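## Task

Four nests, N1 to N4, each hold one of the plates B38, B83, B33 and B88; which plate sits where can only be told from the ID labels. First, build a stack in rack S1 with B38 at the bottom, then B33, then B83 on top: the bottom plate lies flat on the rack floor, each plate above it is fully seated in the one below, and every plate's labelled short end points to the rack's front (the side facing the viewer). Second, release the plates and push the START key on post KP until it latches. Do not push START, or even make it light up, before the stack is exactly right and the unlisted plate (B88) is correctly in its own nest, because doing so fails the job. Third, return all four plates so each lies flat between the locators of its original nest, with well A1 at the corner marked A1, while START stays latched. Nothing may count as placed if only the gripper holds it there; release everything and move the gripper away at the end. A long fall of any plate fails the job, while a few millimetres on set-down is acceptable.

## Robot and tools

Robot: a single four-axis SCARA-type arm (lift, shoulder, elbow, wrist yaw) carrying a two-finger gripper that always stays level; it can only translate and rotate about vertical. The commanded point, end_effector_position, sits midway between the two rubber pads, 2 to 3 cm behind the fingertips. Fingers point along the gripper's +x axis and spread along its y axis. The fingertips never touch even when closed, so a key is pushed with one fingertip.

Frames: the scene frame has its origin on the table top beneath the arm base, +z up, +y to the left when facing along +x. The state line reports end_effector_position (m) and end_effector_quat_wxyz in this frame; the printed position gets less accurate at long reach. Motion offsets, however, are expressed in the gripper's own axes.

A row is five numbers, each between -1 and 1: [dx, dy, dz, rz, opening]. The first four are an offset, not a pose: a target relative to the gripper pose in the most recent result that reported it (before any such result in a scene, and for second and later calls in one reply, relative to where the robot is when the action begins). Scale: 1.0 equals 0.6 m for dx, dy, dz and 180 degrees for rz; rz turns from +x toward +y. Opening is absolute: +1 fully open (0.140 m), -1 closed (0.066 m gap left). Closing fully takes about 0.6 s or more. All-zero offsets drive the hand back to the reference pose, so they are not a pause. Repeating a small offset into something rigid does not press harder, but into something yielding it goes further.

Tools:
- execute_actions {actions, pictures}. actions holds at most one item. Empty list: just report state. {rows: [[5 numbers], ...], steps: n}: up to 15 rows and 15 steps at 1/30 s each (default 15); each row is used for one step, and the last row repeats to fill. Every row counts from the same reference pose, not from the previous row. {steps: n} alone: a wait of up to 300 steps counted from the previous result, with thinking time included. pictures (true/false) chooses whether camera images come back.
- move {target, speed}: target is one row as above; the hand follows a straight path there lasting 0.5 to 10 s (a longer path stops short at 10 s). speed in m/s, 0.002 to 0.5, default 0.25; turning is capped at twice that in rad/s. The opening is sent at the start. It does not slow for obstacles and may overshoot the speed, especially with the arm near full stretch. Result adds a move: line with the ending (done, off_target, moving, held, fault) and limits (paced = pose clipped; held = some steps blocked, after which the arm may surge), plus distance from target.
- wait {seconds}: 0 to 10 s of letting the scene run with no new command.
- zoom_image {camera, region}: camera is cam_high, cam_low or cam_wrist (each 896x504); region [x0, y0, x1, y1] in pixels, top-left origin, at most 504 by 504.
- finished_scene {scene}: ends the current scene (give its number) irreversibly and reports success.

Control details: each step, the command is clipped to within 70 mm and 16 degrees of the measured pose, then solved by damped inverse kinematics. After an action, the arm continues only to the last clipped pose, so check the pose and send the remainder. The simulation keeps running while you think. A Hand target line shows where the controller is currently heading.

Results: Joint positions lists lift (m, 0 to 0.55), shoulder (rad, ±2), elbow (rad, ±2.8), wrist yaw (rad, ±12.566), then finger gap (m). Keep the elbow more than 0.4 rad from 0 or the arm may fold and fault. grip_measured gives the finger opening on the command scale (may be off by about 1 mm throughout). To hold something, command roughly 0.04 below grip_measured; smaller differences grip more gently. Pad force is about 18 N; fast closing can squeeze harder. HELD marks steps where part of the command was withheld; a pose unreachable line means the clearance check altered or blocked a command.

Hazards: load limits are lift 54 N, shoulder 8.1 N m, elbow 4.05 N m, wrist yaw 1.35 N m (a carried plate adds to them); reaching one causes a TORQUE FAULT, a 10 s halt and the rest of the call skipped. Holding loads heats motors: MOTOR HOT from 85 °C, OVER-TEMPERATURE FAULT with brakes at 100 °C. Faster contacts and targets set deeper past contact hit harder. Avoid drops, long falls, slams, hard pushes and anything leaving the table. Loose objects can occasionally get nudged.

Plates: well A1 lies at the labelled short end, in the corner opposite the labelled long side. Cameras cam_high and cam_low are fixed; cam_wrist rides on the hand; calibration may differ slightly per scene.

Each tool is called after "Request:" by a JSON object that holds its "fn" and its "kwargs".

## Session

Request:
{"fn": "execute_actions", "kwargs": {"actions": []}}

Scene clock: 0.00 s of 15600.00 s.
end_effector_position=(+0.5325, +0.1442, +0.2370) grip_measured=+0.99 end_effector_quat_wxyz=(-0.533, +0.000, +0.000, +0.846)
Joint positions: [0.232 0.845 2.554 0.867 0.14 ]
Hand target: +0.533, +0.144, +0.237; -0.533, +0.000, +0.000, +0.846

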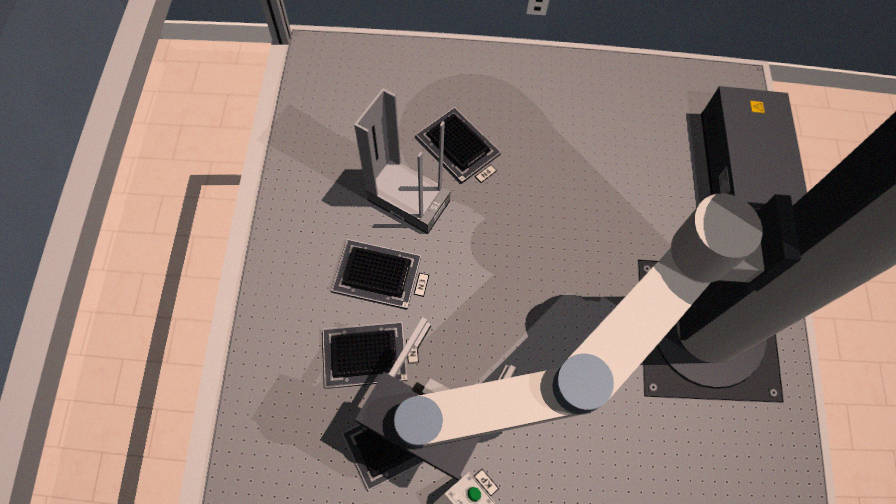

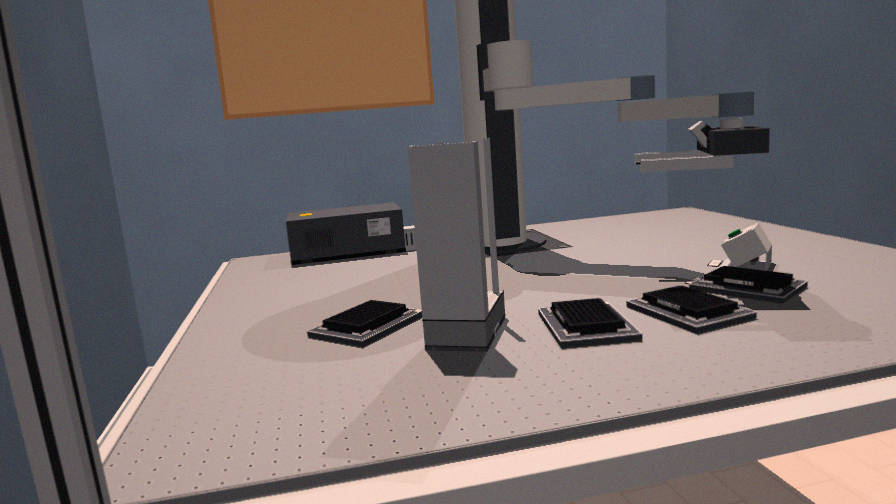

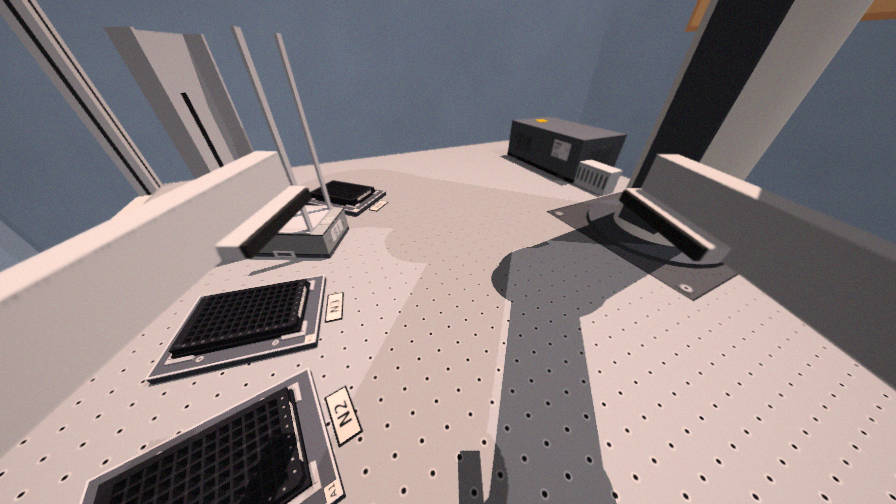

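Request:
{"fn": "zoom_image", "kwargs": {"camera": "cam_high", "region": [300, 80, 540, 320]}}

Request:
{"fn": "zoom_image", "kwargs": {"camera": "cam_low", "region": [520, 210, 820, 360]}}

Request:
{"fn": "zoom_image", "kwargs": {"camera": "cam_high", "region": [300, 300, 540, 504]}}

Region (300, 80, 540, 320) of cam_high's 896x504 image, scaled by 2.100, with more detail than that image has.

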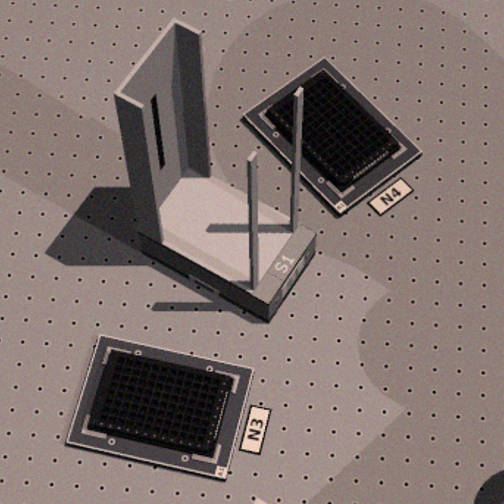

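Region (520, 210, 820, 360) of cam_low's 896x504 image, scaled by 1.680, with more detail than that image has.

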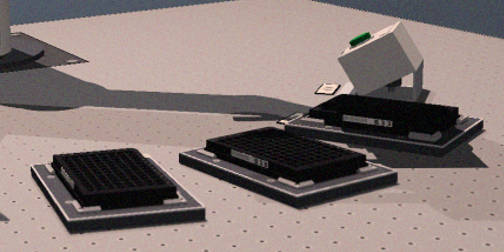

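Region (300, 300, 540, 504) of cam_high's 896x504 image, scaled by 2.100, with more detail than that image has; it fills the top 428 rows of this view, and the rest is white.

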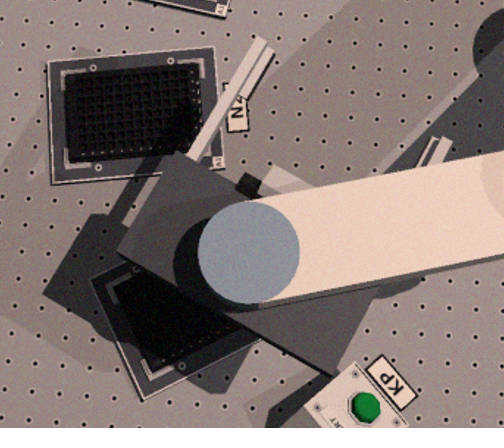

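Request:
{"fn": "move", "kwargs": {"target": [0.2125,0.135,-0.2,0.587,1], "speed": 0.4}}

Scene clock: 22.10 s of 15600.00 s.
end_effector_position=(+0.5506, -0.0060, +0.1170) grip_measured=+0.99 end_effector_quat_wxyz=(+0.996, -0.000, -0.000, -0.087)
Joint positions: [0.112 1.027 0.941 4.142 0.14 ]
Hand target: +0.551, -0.006, +0.117; +0.996, -0.000, -0.000, -0.087
Off the commanded pose: 0.000 m, 0 deg.
After step 90, 16.37 s passed at rest.
move: done
camera_calibration (this result's frames):
cam_wrist: T_world_to_cam=[[-0.173943, -0.984734, 0.00651372, 0.0971684], [-0.594627, 0.0997574, -0.797789, 0.408634], [0.78496, -0.142643, -0.602902, -0.267399], [0, 0, 0, 1]] pos_world=[0.469784, 0.0167783, 0.164156]

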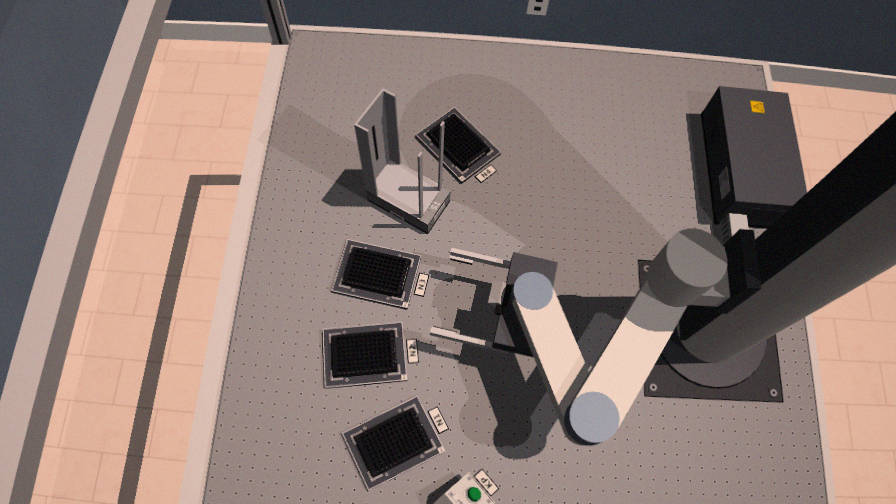

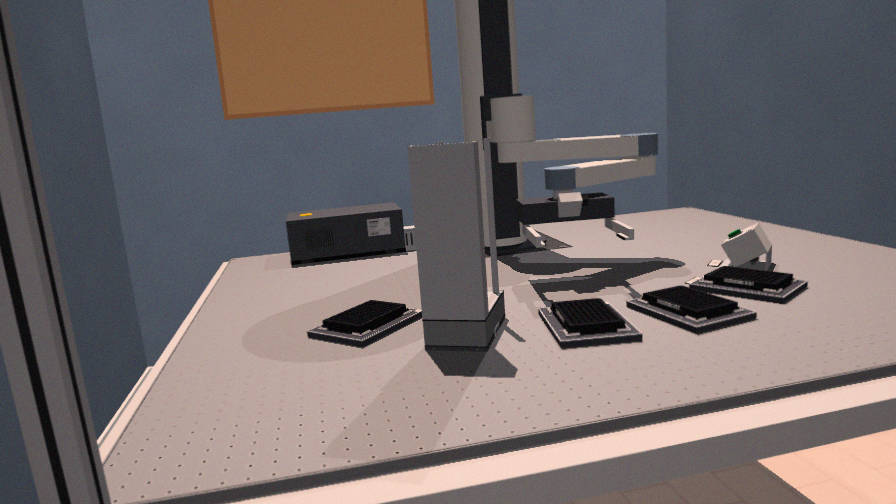

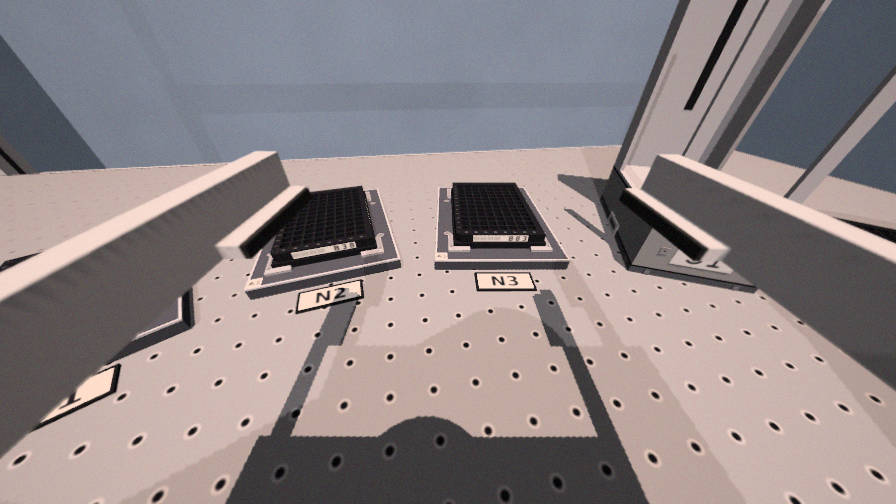

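Request:
{"fn": "zoom_image", "kwargs": {"camera": "cam_wrist", "region": [240, 170, 580, 310]}}

Request:
{"fn": "zoom_image", "kwargs": {"camera": "cam_low", "region": [680, 220, 820, 310]}}

Region (240, 170, 580, 310) of cam_wrist's 896x504 image, scaled by 1.482, with more detail than that image has; it fills the top 208 rows of this view, and the rest is white.

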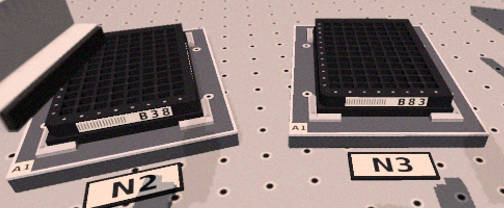

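Region (680, 220, 820, 310) of cam_low's 896x504 image, scaled by 3.600, with more detail than that image has; it fills the top 324 rows of this view, and the rest is white.

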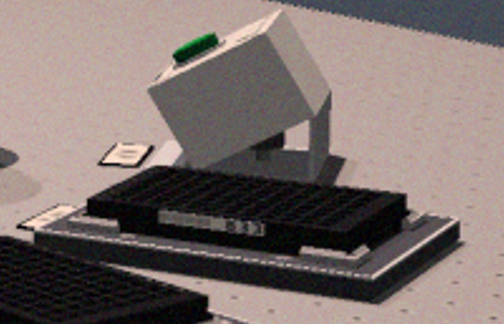

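Request:
{"fn": "move", "kwargs": {"target": [0.134,0.1625,-0.05,0.105,1], "speed": 0.4}}

Scene clock: 33.07 s of 15600.00 s.
end_effector_position=(+0.6467, +0.0762, +0.0869) grip_measured=+0.99 end_effector_quat_wxyz=(+0.997, -0.000, -0.000, +0.078)
Joint positions: [0.082 0.939 1.407 4.094 0.14 ]
Hand target: +0.647, +0.076, +0.087; +0.997, -0.000, -0.000, +0.078
Off the commanded pose: 0.000 m, 0 deg.
After step 90, 7.10 s passed at rest.
move: done
camera_calibration (this result's frames):
cam_wrist: T_world_to_cam=[[0.154768, -0.987929, 0.00651372, -0.0172618], [-0.594845, -0.0984482, -0.797789, 0.448819], [0.7888, 0.119598, -0.602902, -0.371643], [0, 0, 0, 1]] pos_world=[0.562801, 0.0715796, 0.13411]

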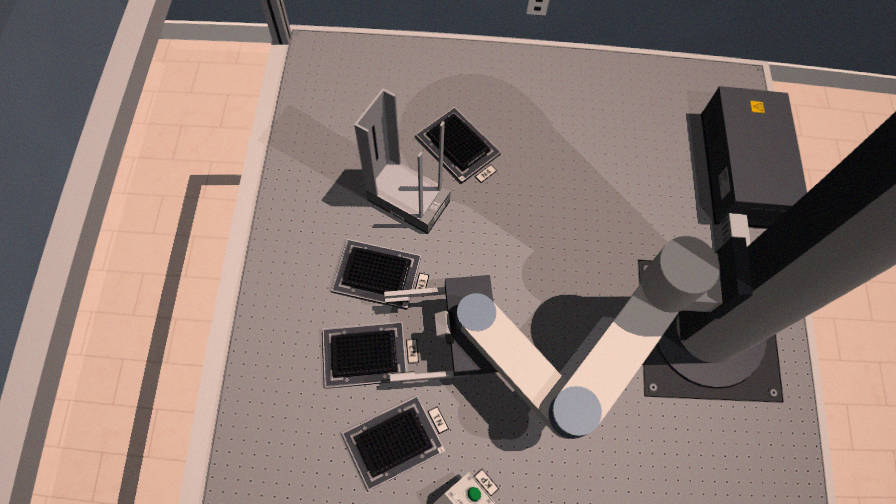

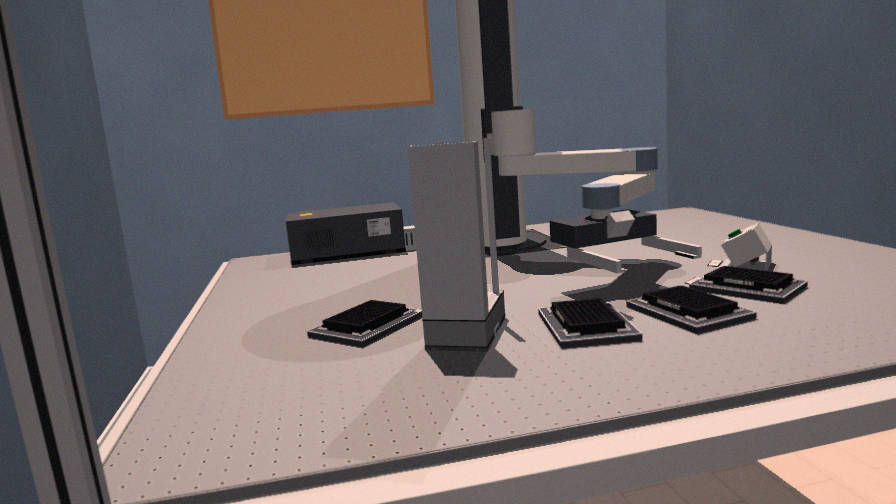

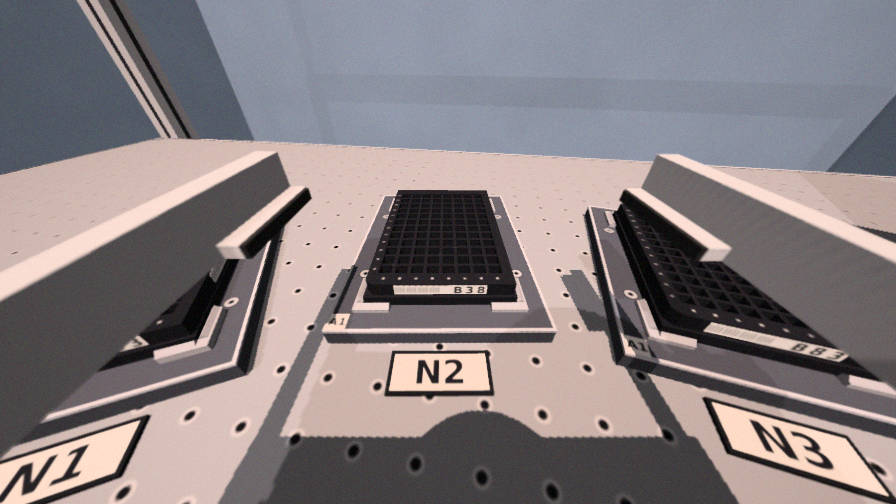

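Request:
{"fn": "move", "kwargs": {"target": [0.142,0.0225,-0.06,0,0.6]}}

Scene clock: 40.33 s of 15600.00 s.
end_effector_position=(+0.7287, +0.1028, +0.0508) grip_measured=+0.60 end_effector_quat_wxyz=(+0.997, -0.000, -0.000, +0.078)
Joint positions: [0.046 0.76  1.897 3.783 0.125]
Hand target: +0.729, +0.103, +0.051; +0.997, -0.000, -0.000, +0.078
Off the commanded pose: 0.000 m, 0 deg.
After step 90, 3.43 s passed at rest.
move: done
camera_calibration (this result's frames):
cam_wrist: T_world_to_cam=[[0.154923, -0.987905, 0.00651372, -0.00353328], [-0.59483, -0.0985411, -0.797789, 0.471467], [0.788781, 0.119721, -0.602902, -0.461285], [0, 0, 0, 1]] pos_world=[0.644843, 0.0981938, 0.0980438]

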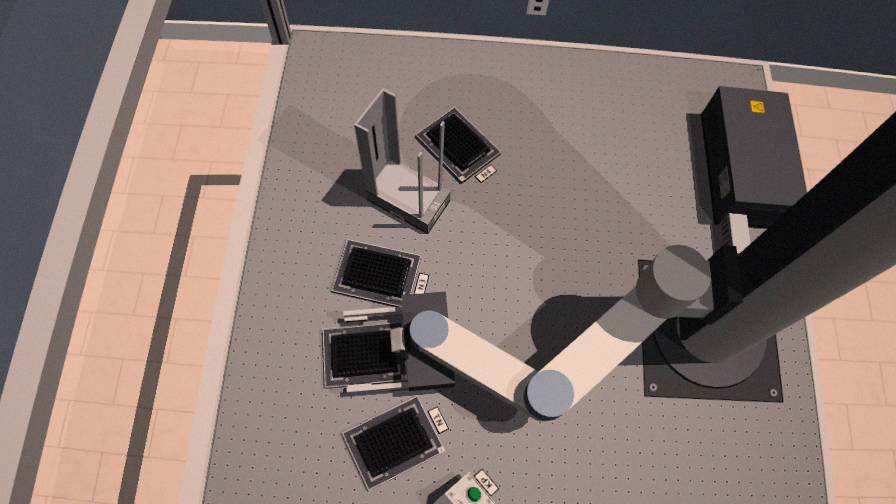

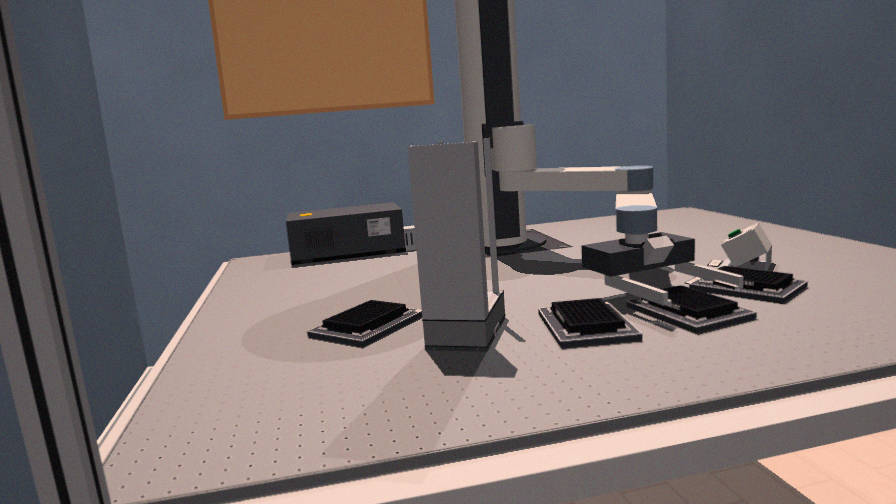

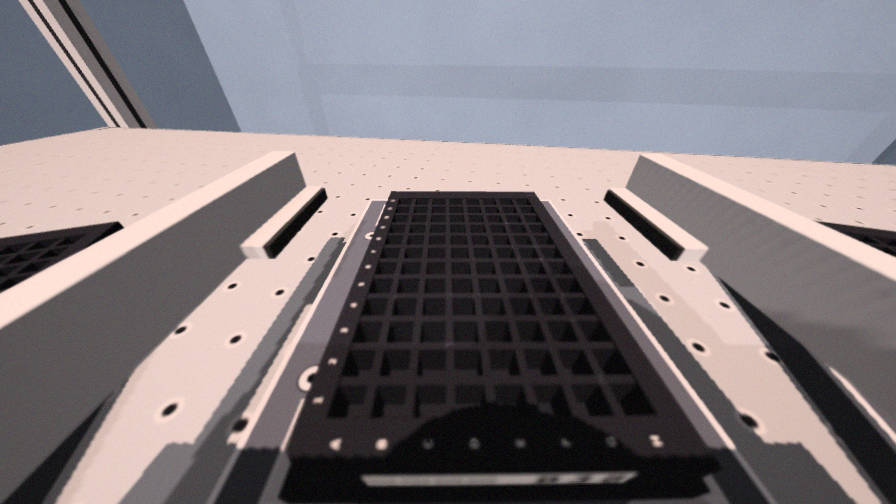

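Request:
{"fn": "move", "kwargs": {"target": [-0.018,0,-0.028,0,0.0], "speed": 0.05}}

Request:
{"fn": "move", "kwargs": {"target": [0,0,0,0,-0.56]}}

Scene clock: 45.20 s of 15600.00 s.
end_effector_position=(+0.7180, +0.1011, +0.0340) grip_measured=+0.00 end_effector_quat_wxyz=(+0.997, -0.000, -0.000, +0.078)
Joint positions: [0.029 0.791 1.827 3.821 0.103]
Hand target: +0.718, +0.101, +0.034; +0.997, -0.000, -0.000, +0.078
Off the commanded pose: 0.000 m, 0 deg.
After step 90, 1.17 s passed at rest.
move: done
camera_calibration (this result's frames):
cam_wrist: T_world_to_cam=[[0.154669, -0.987945, 0.00651372, -0.00331692], [-0.594855, -0.0983882, -0.797789, 0.45151], [0.788812, 0.119518, -0.602902, -0.462852], [0, 0, 0, 1]] pos_world=[0.6342, 0.0964657, 0.081177]

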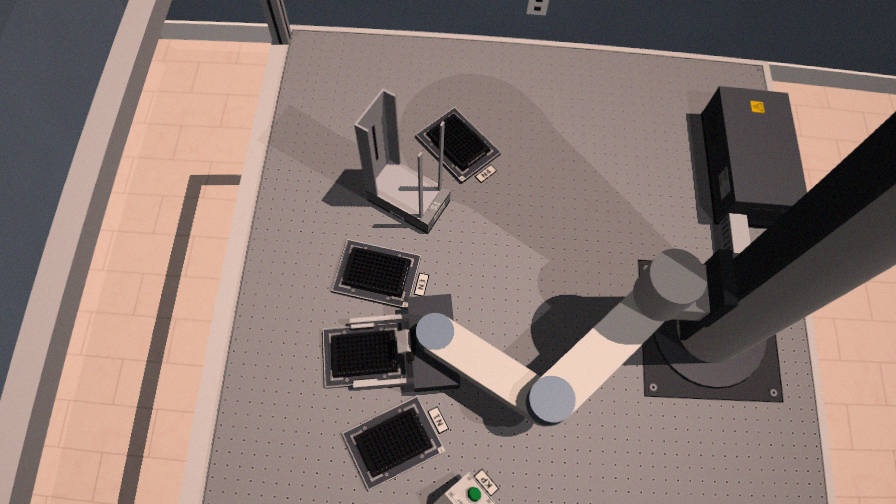

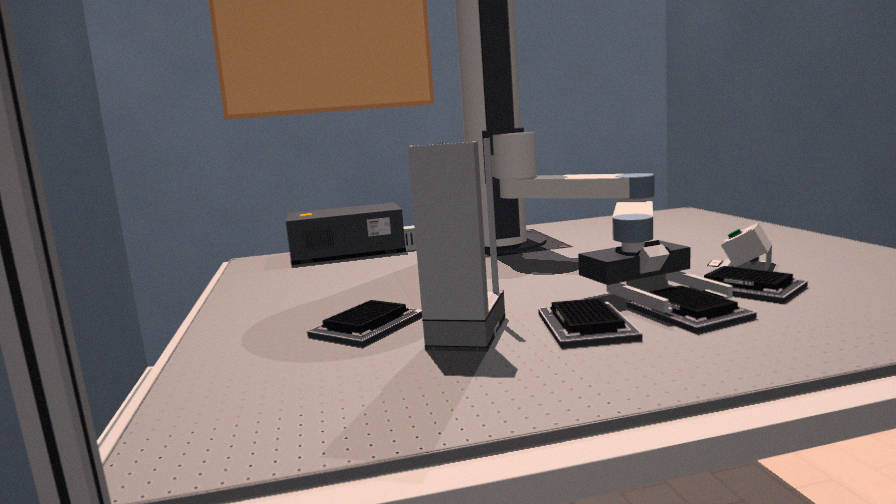

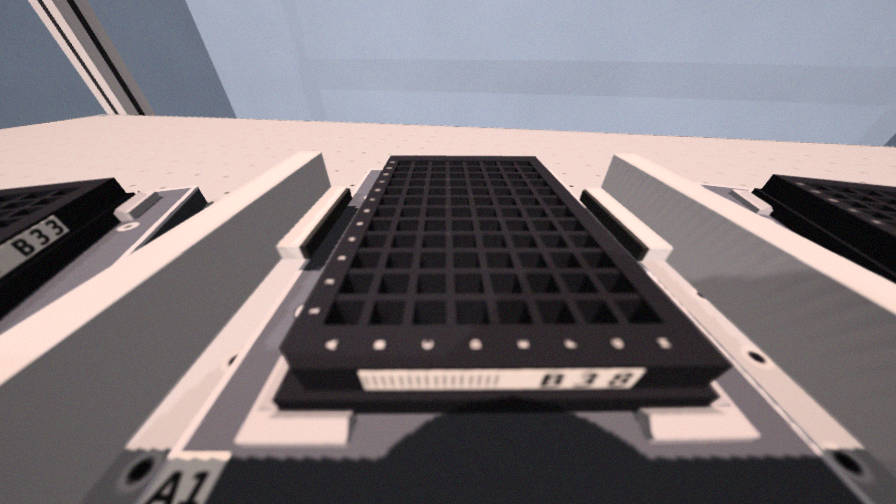

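Scene clock: 45.70 s of 15600.00 s.
end_effector_position=(+0.7181, +0.1006, +0.0340) grip_measured=-0.56 end_effector_quat_wxyz=(+0.997, -0.000, -0.000, +0.077)
Joint positions: [0.029 0.791 1.827 3.82  0.082]
Hand target: +0.718, +0.101, +0.034; +0.997, -0.000, -0.000, +0.078
Off the commanded pose: 0.001 m, 0 deg.
move: done
camera_calibration (this result's frames):
cam_wrist: T_world_to_cam=[[0.152811, -0.988234, 0.00651372, -0.00247459], [-0.595039, -0.0972698, -0.797789, 0.451484], [0.789035, 0.118035, -0.602902, -0.462809], [0, 0, 0, 1]] pos_world=[0.634201, 0.096098, 0.0811771]

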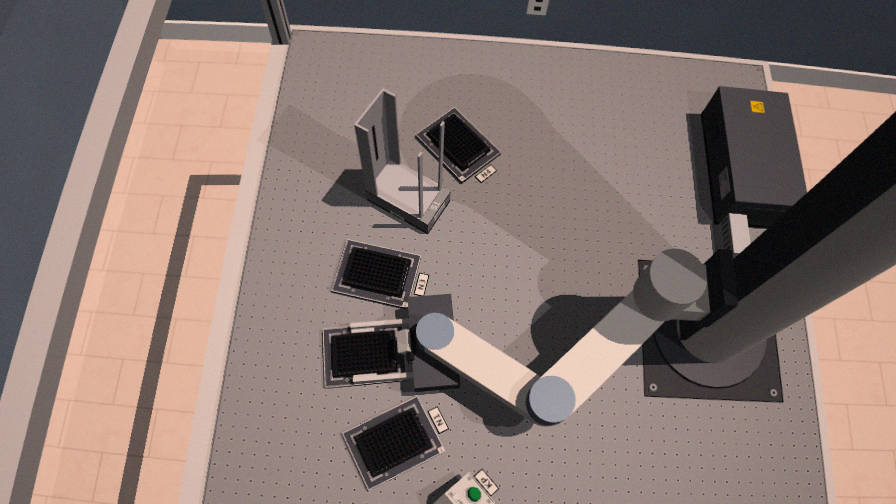

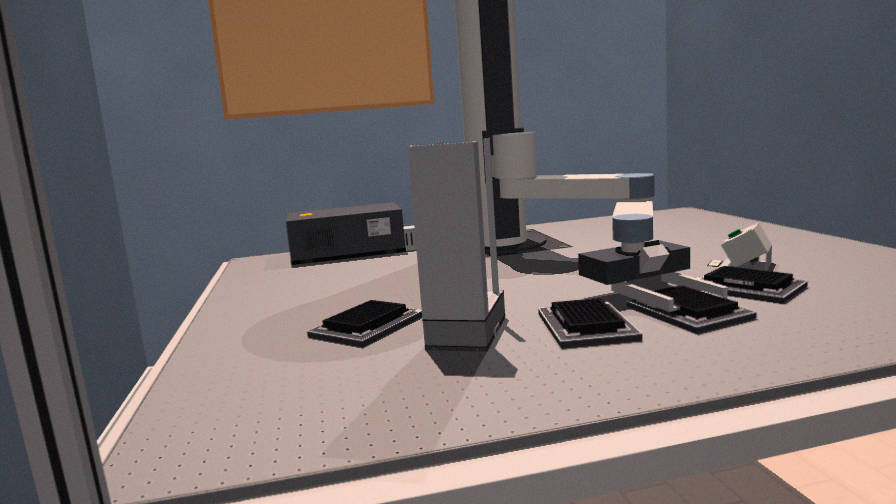

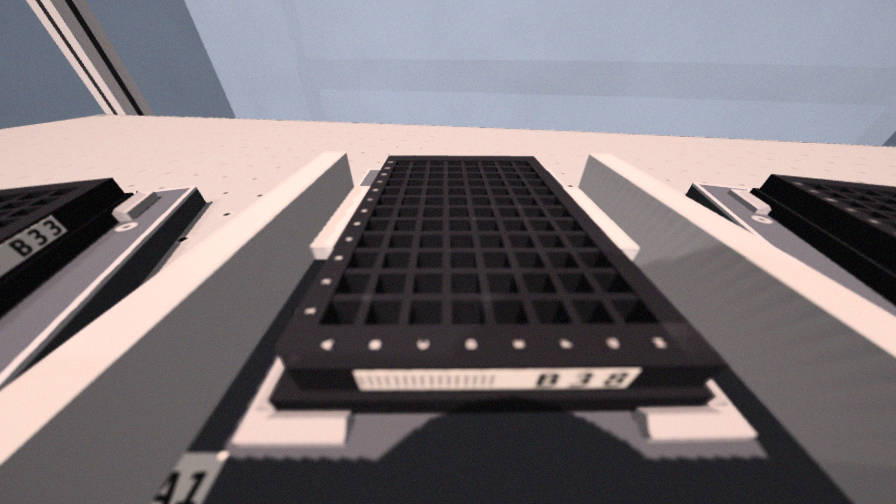

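Request:
{"fn": "move", "kwargs": {"target": [0,0,0,0,-0.66]}}

Scene clock: 49.87 s of 15600.00 s.
end_effector_position=(+0.7181, +0.1003, +0.0340) grip_measured=-0.57 end_effector_quat_wxyz=(+0.997, -0.000, -0.000, +0.077)
Joint positions: [0.029 0.791 1.827 3.82  0.082]
Hand target: +0.718, +0.101, +0.034; +0.997, -0.000, -0.000, +0.077
Off the commanded pose: 0.000 m, 0 deg.
After step 90, 0.47 s passed at rest.
move: done
camera_calibration (this result's frames):
cam_wrist: T_world_to_cam=[[0.152225, -0.988324, 0.00651372, -0.00226194], [-0.595097, -0.0969169, -0.797789, 0.451469], [0.789105, 0.117567, -0.602902, -0.462786], [0, 0, 0, 1]] pos_world=[0.634199, 0.0959279, 0.0811771]

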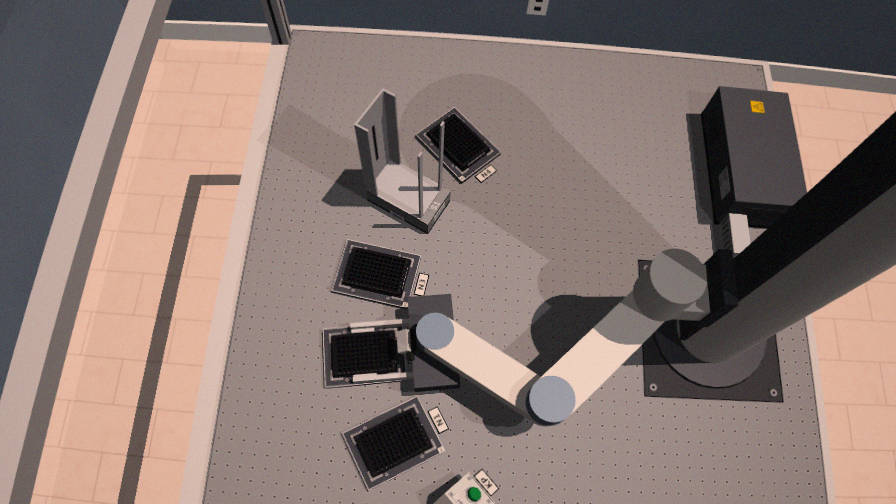

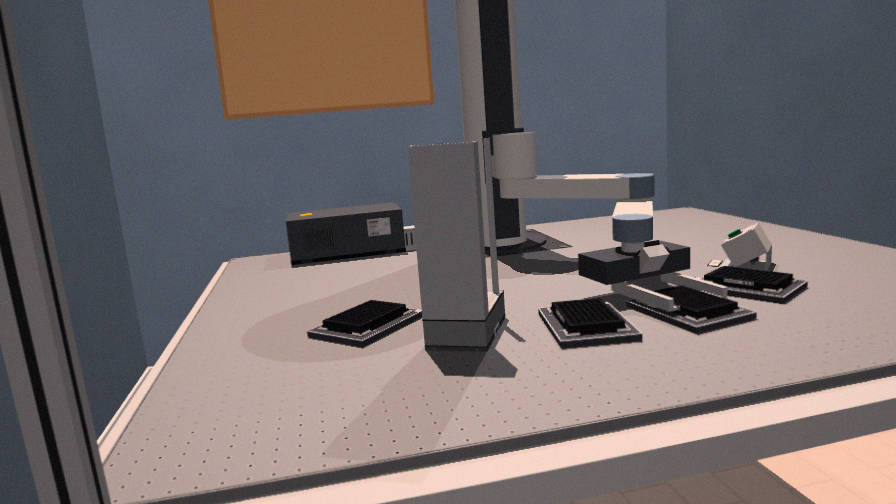

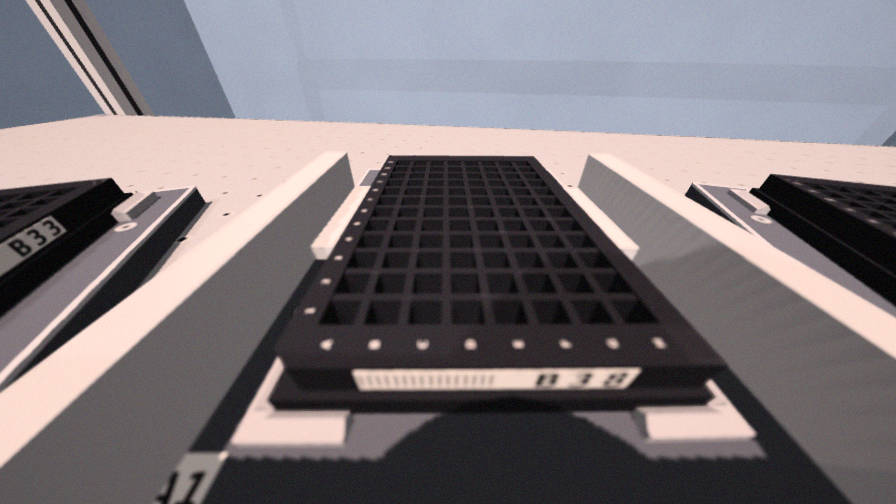

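Request:
{"fn": "move", "kwargs": {"target": [0,0,0.64,0,-0.63], "speed": 0.3}}

Request:
{"fn": "move", "kwargs": {"target": [-0.355,-0.44,0,-0.2,-0.63], "speed": 0.3}}

Scene clock: 56.23 s of 15600.00 s.
end_effector_position=(+0.7181, +0.1004, +0.4180) grip_measured=-0.57 end_effector_quat_wxyz=(+0.997, -0.000, -0.000, +0.077)
Joint positions: [0.413 0.791 1.827 3.82  0.082]
Hand target: +0.718, +0.100, +0.418; +0.997, -0.000, -0.000, +0.077
Off the commanded pose: 0.000 m, 0 deg.
After step 90, 1.63 s passed at rest.
move: done
camera_calibration (this result's frames):
cam_wrist: T_world_to_cam=[[0.152245, -0.988321, 0.00651372, -0.00477193], [-0.595095, -0.096929, -0.797789, 0.757866], [0.789103, 0.117583, -0.602902, -0.231242], [0, 0, 0, 1]] pos_world=[0.634203, 0.0959332, 0.465231]

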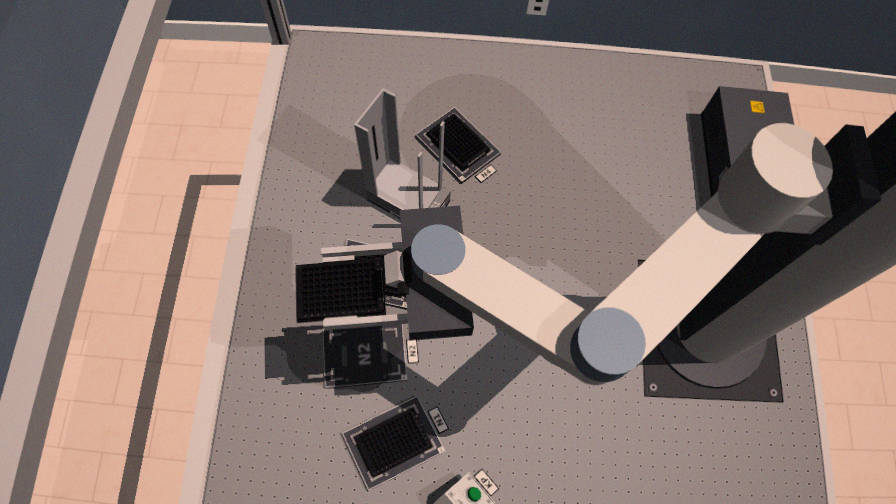

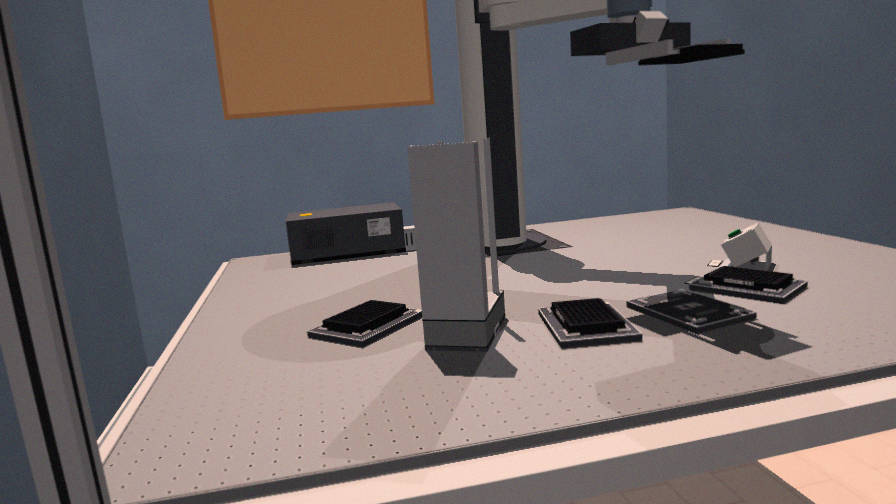

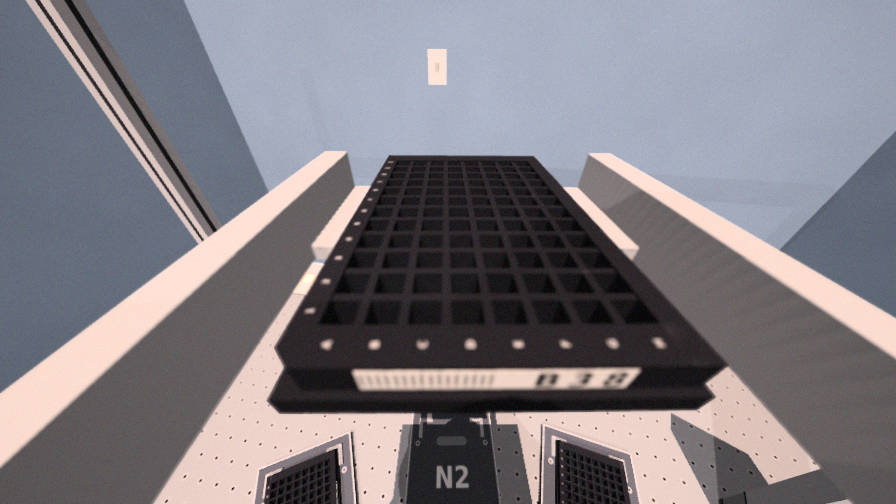

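Scene clock: 57.77 s of 15600.00 s.
end_effector_position=(+0.5480, -0.1934, +0.4180) grip_measured=-0.57 end_effector_quat_wxyz=(+0.972, -0.000, -0.000, -0.235)
Joint positions: [0.413 0.406 1.129 4.274 0.082]
Hand target: +0.548, -0.193, +0.418; +0.972, -0.000, -0.000, -0.235
Off the commanded pose: 0.000 m, 0 deg.
move: done
camera_calibration (this result's frames):
cam_wrist: T_world_to_cam=[[-0.458287, -0.88878, 0.00651372, 0.0846334], [-0.538252, 0.271695, -0.797789, 0.66833], [0.707289, -0.369123, -0.602902, -0.111816], [0, 0, 0, 1]] pos_world=[0.477602, -0.147635, 0.465221]

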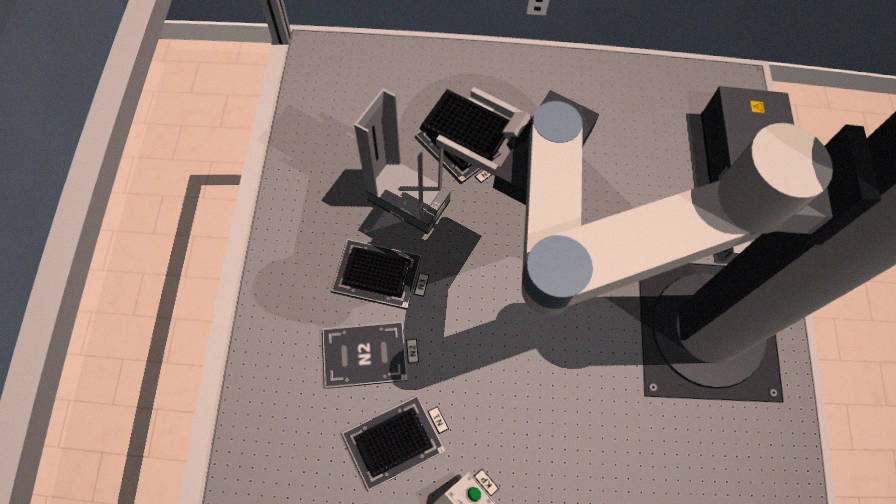

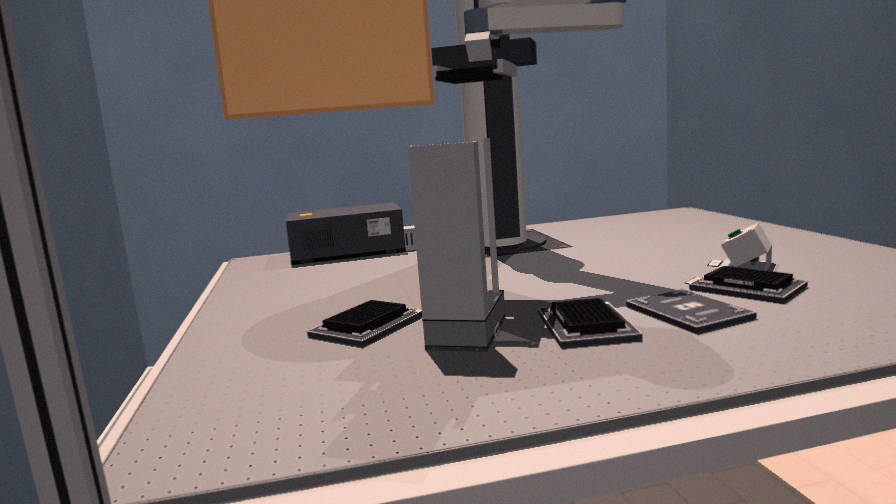

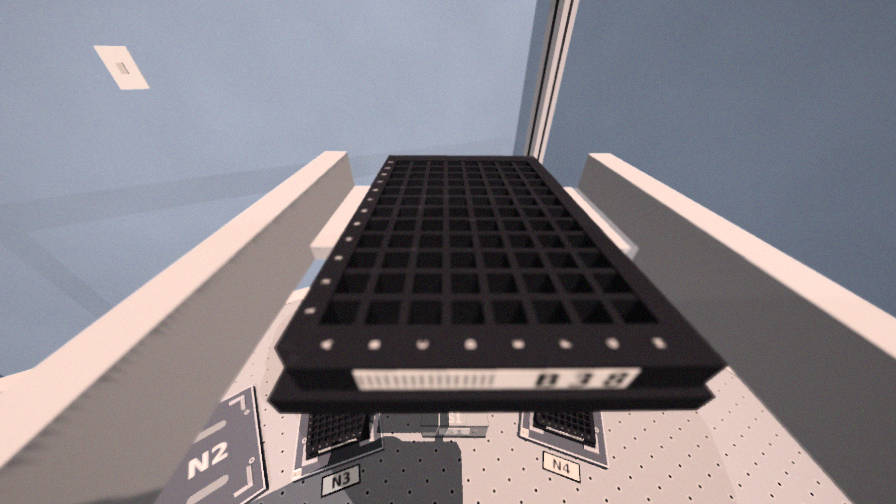

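Request:
{"fn": "move", "kwargs": {"target": [-0.09,0,-0.25,0,-0.63]}}

Scene clock: 67.93 s of 15600.00 s.
end_effector_position=(+0.4999, -0.1688, +0.2679) grip_measured=-0.57 end_effector_quat_wxyz=(+0.972, -0.000, -0.000, -0.236)
Joint positions: [0.263 0.485 0.887 4.435 0.082]
Hand target: +0.500, -0.169, +0.268; +0.972, -0.000, -0.000, -0.235
Off the commanded pose: 0.000 m, 0 deg.
After step 90, 6.10 s passed at rest.
move: done
camera_calibration (this result's frames):
cam_wrist: T_world_to_cam=[[-0.458668, -0.888584, 0.00651372, 0.0856735], [-0.538135, 0.271926, -0.797789, 0.516005], [0.707131, -0.369425, -0.602902, -0.159169], [0, 0, 0, 1]] pos_world=[0.429529, -0.122988, 0.315141]

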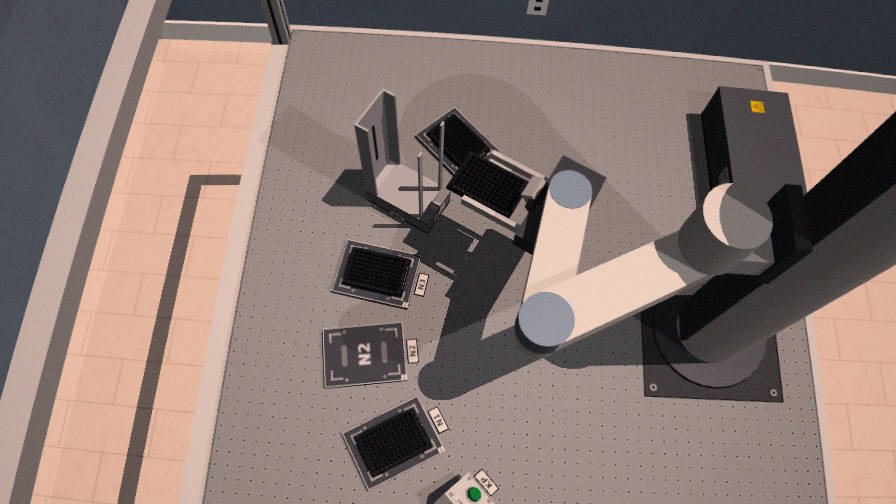

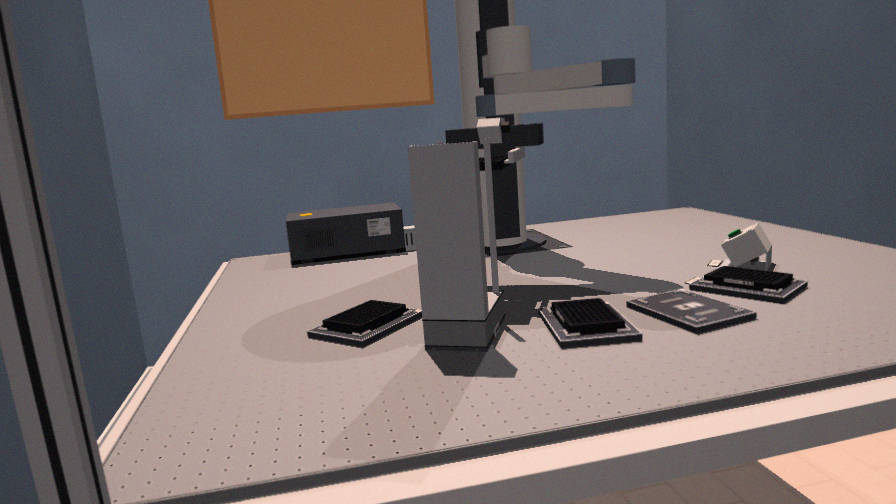

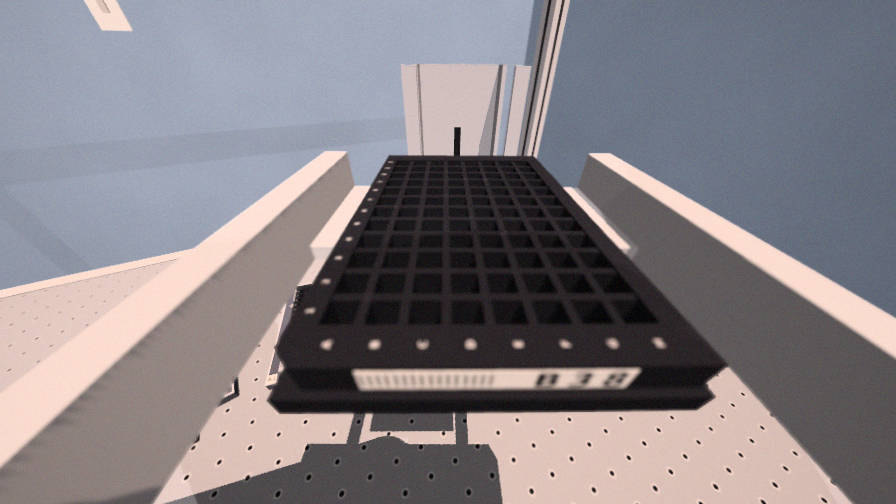

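Request:
{"fn": "zoom_image", "kwargs": {"camera": "cam_wrist", "region": [380, 50, 560, 170]}}

Region (380, 50, 560, 170) of cam_wrist's 896x504 image, scaled by 2.800, with more detail than that image has.

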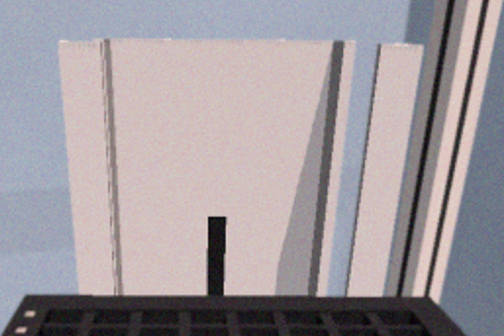

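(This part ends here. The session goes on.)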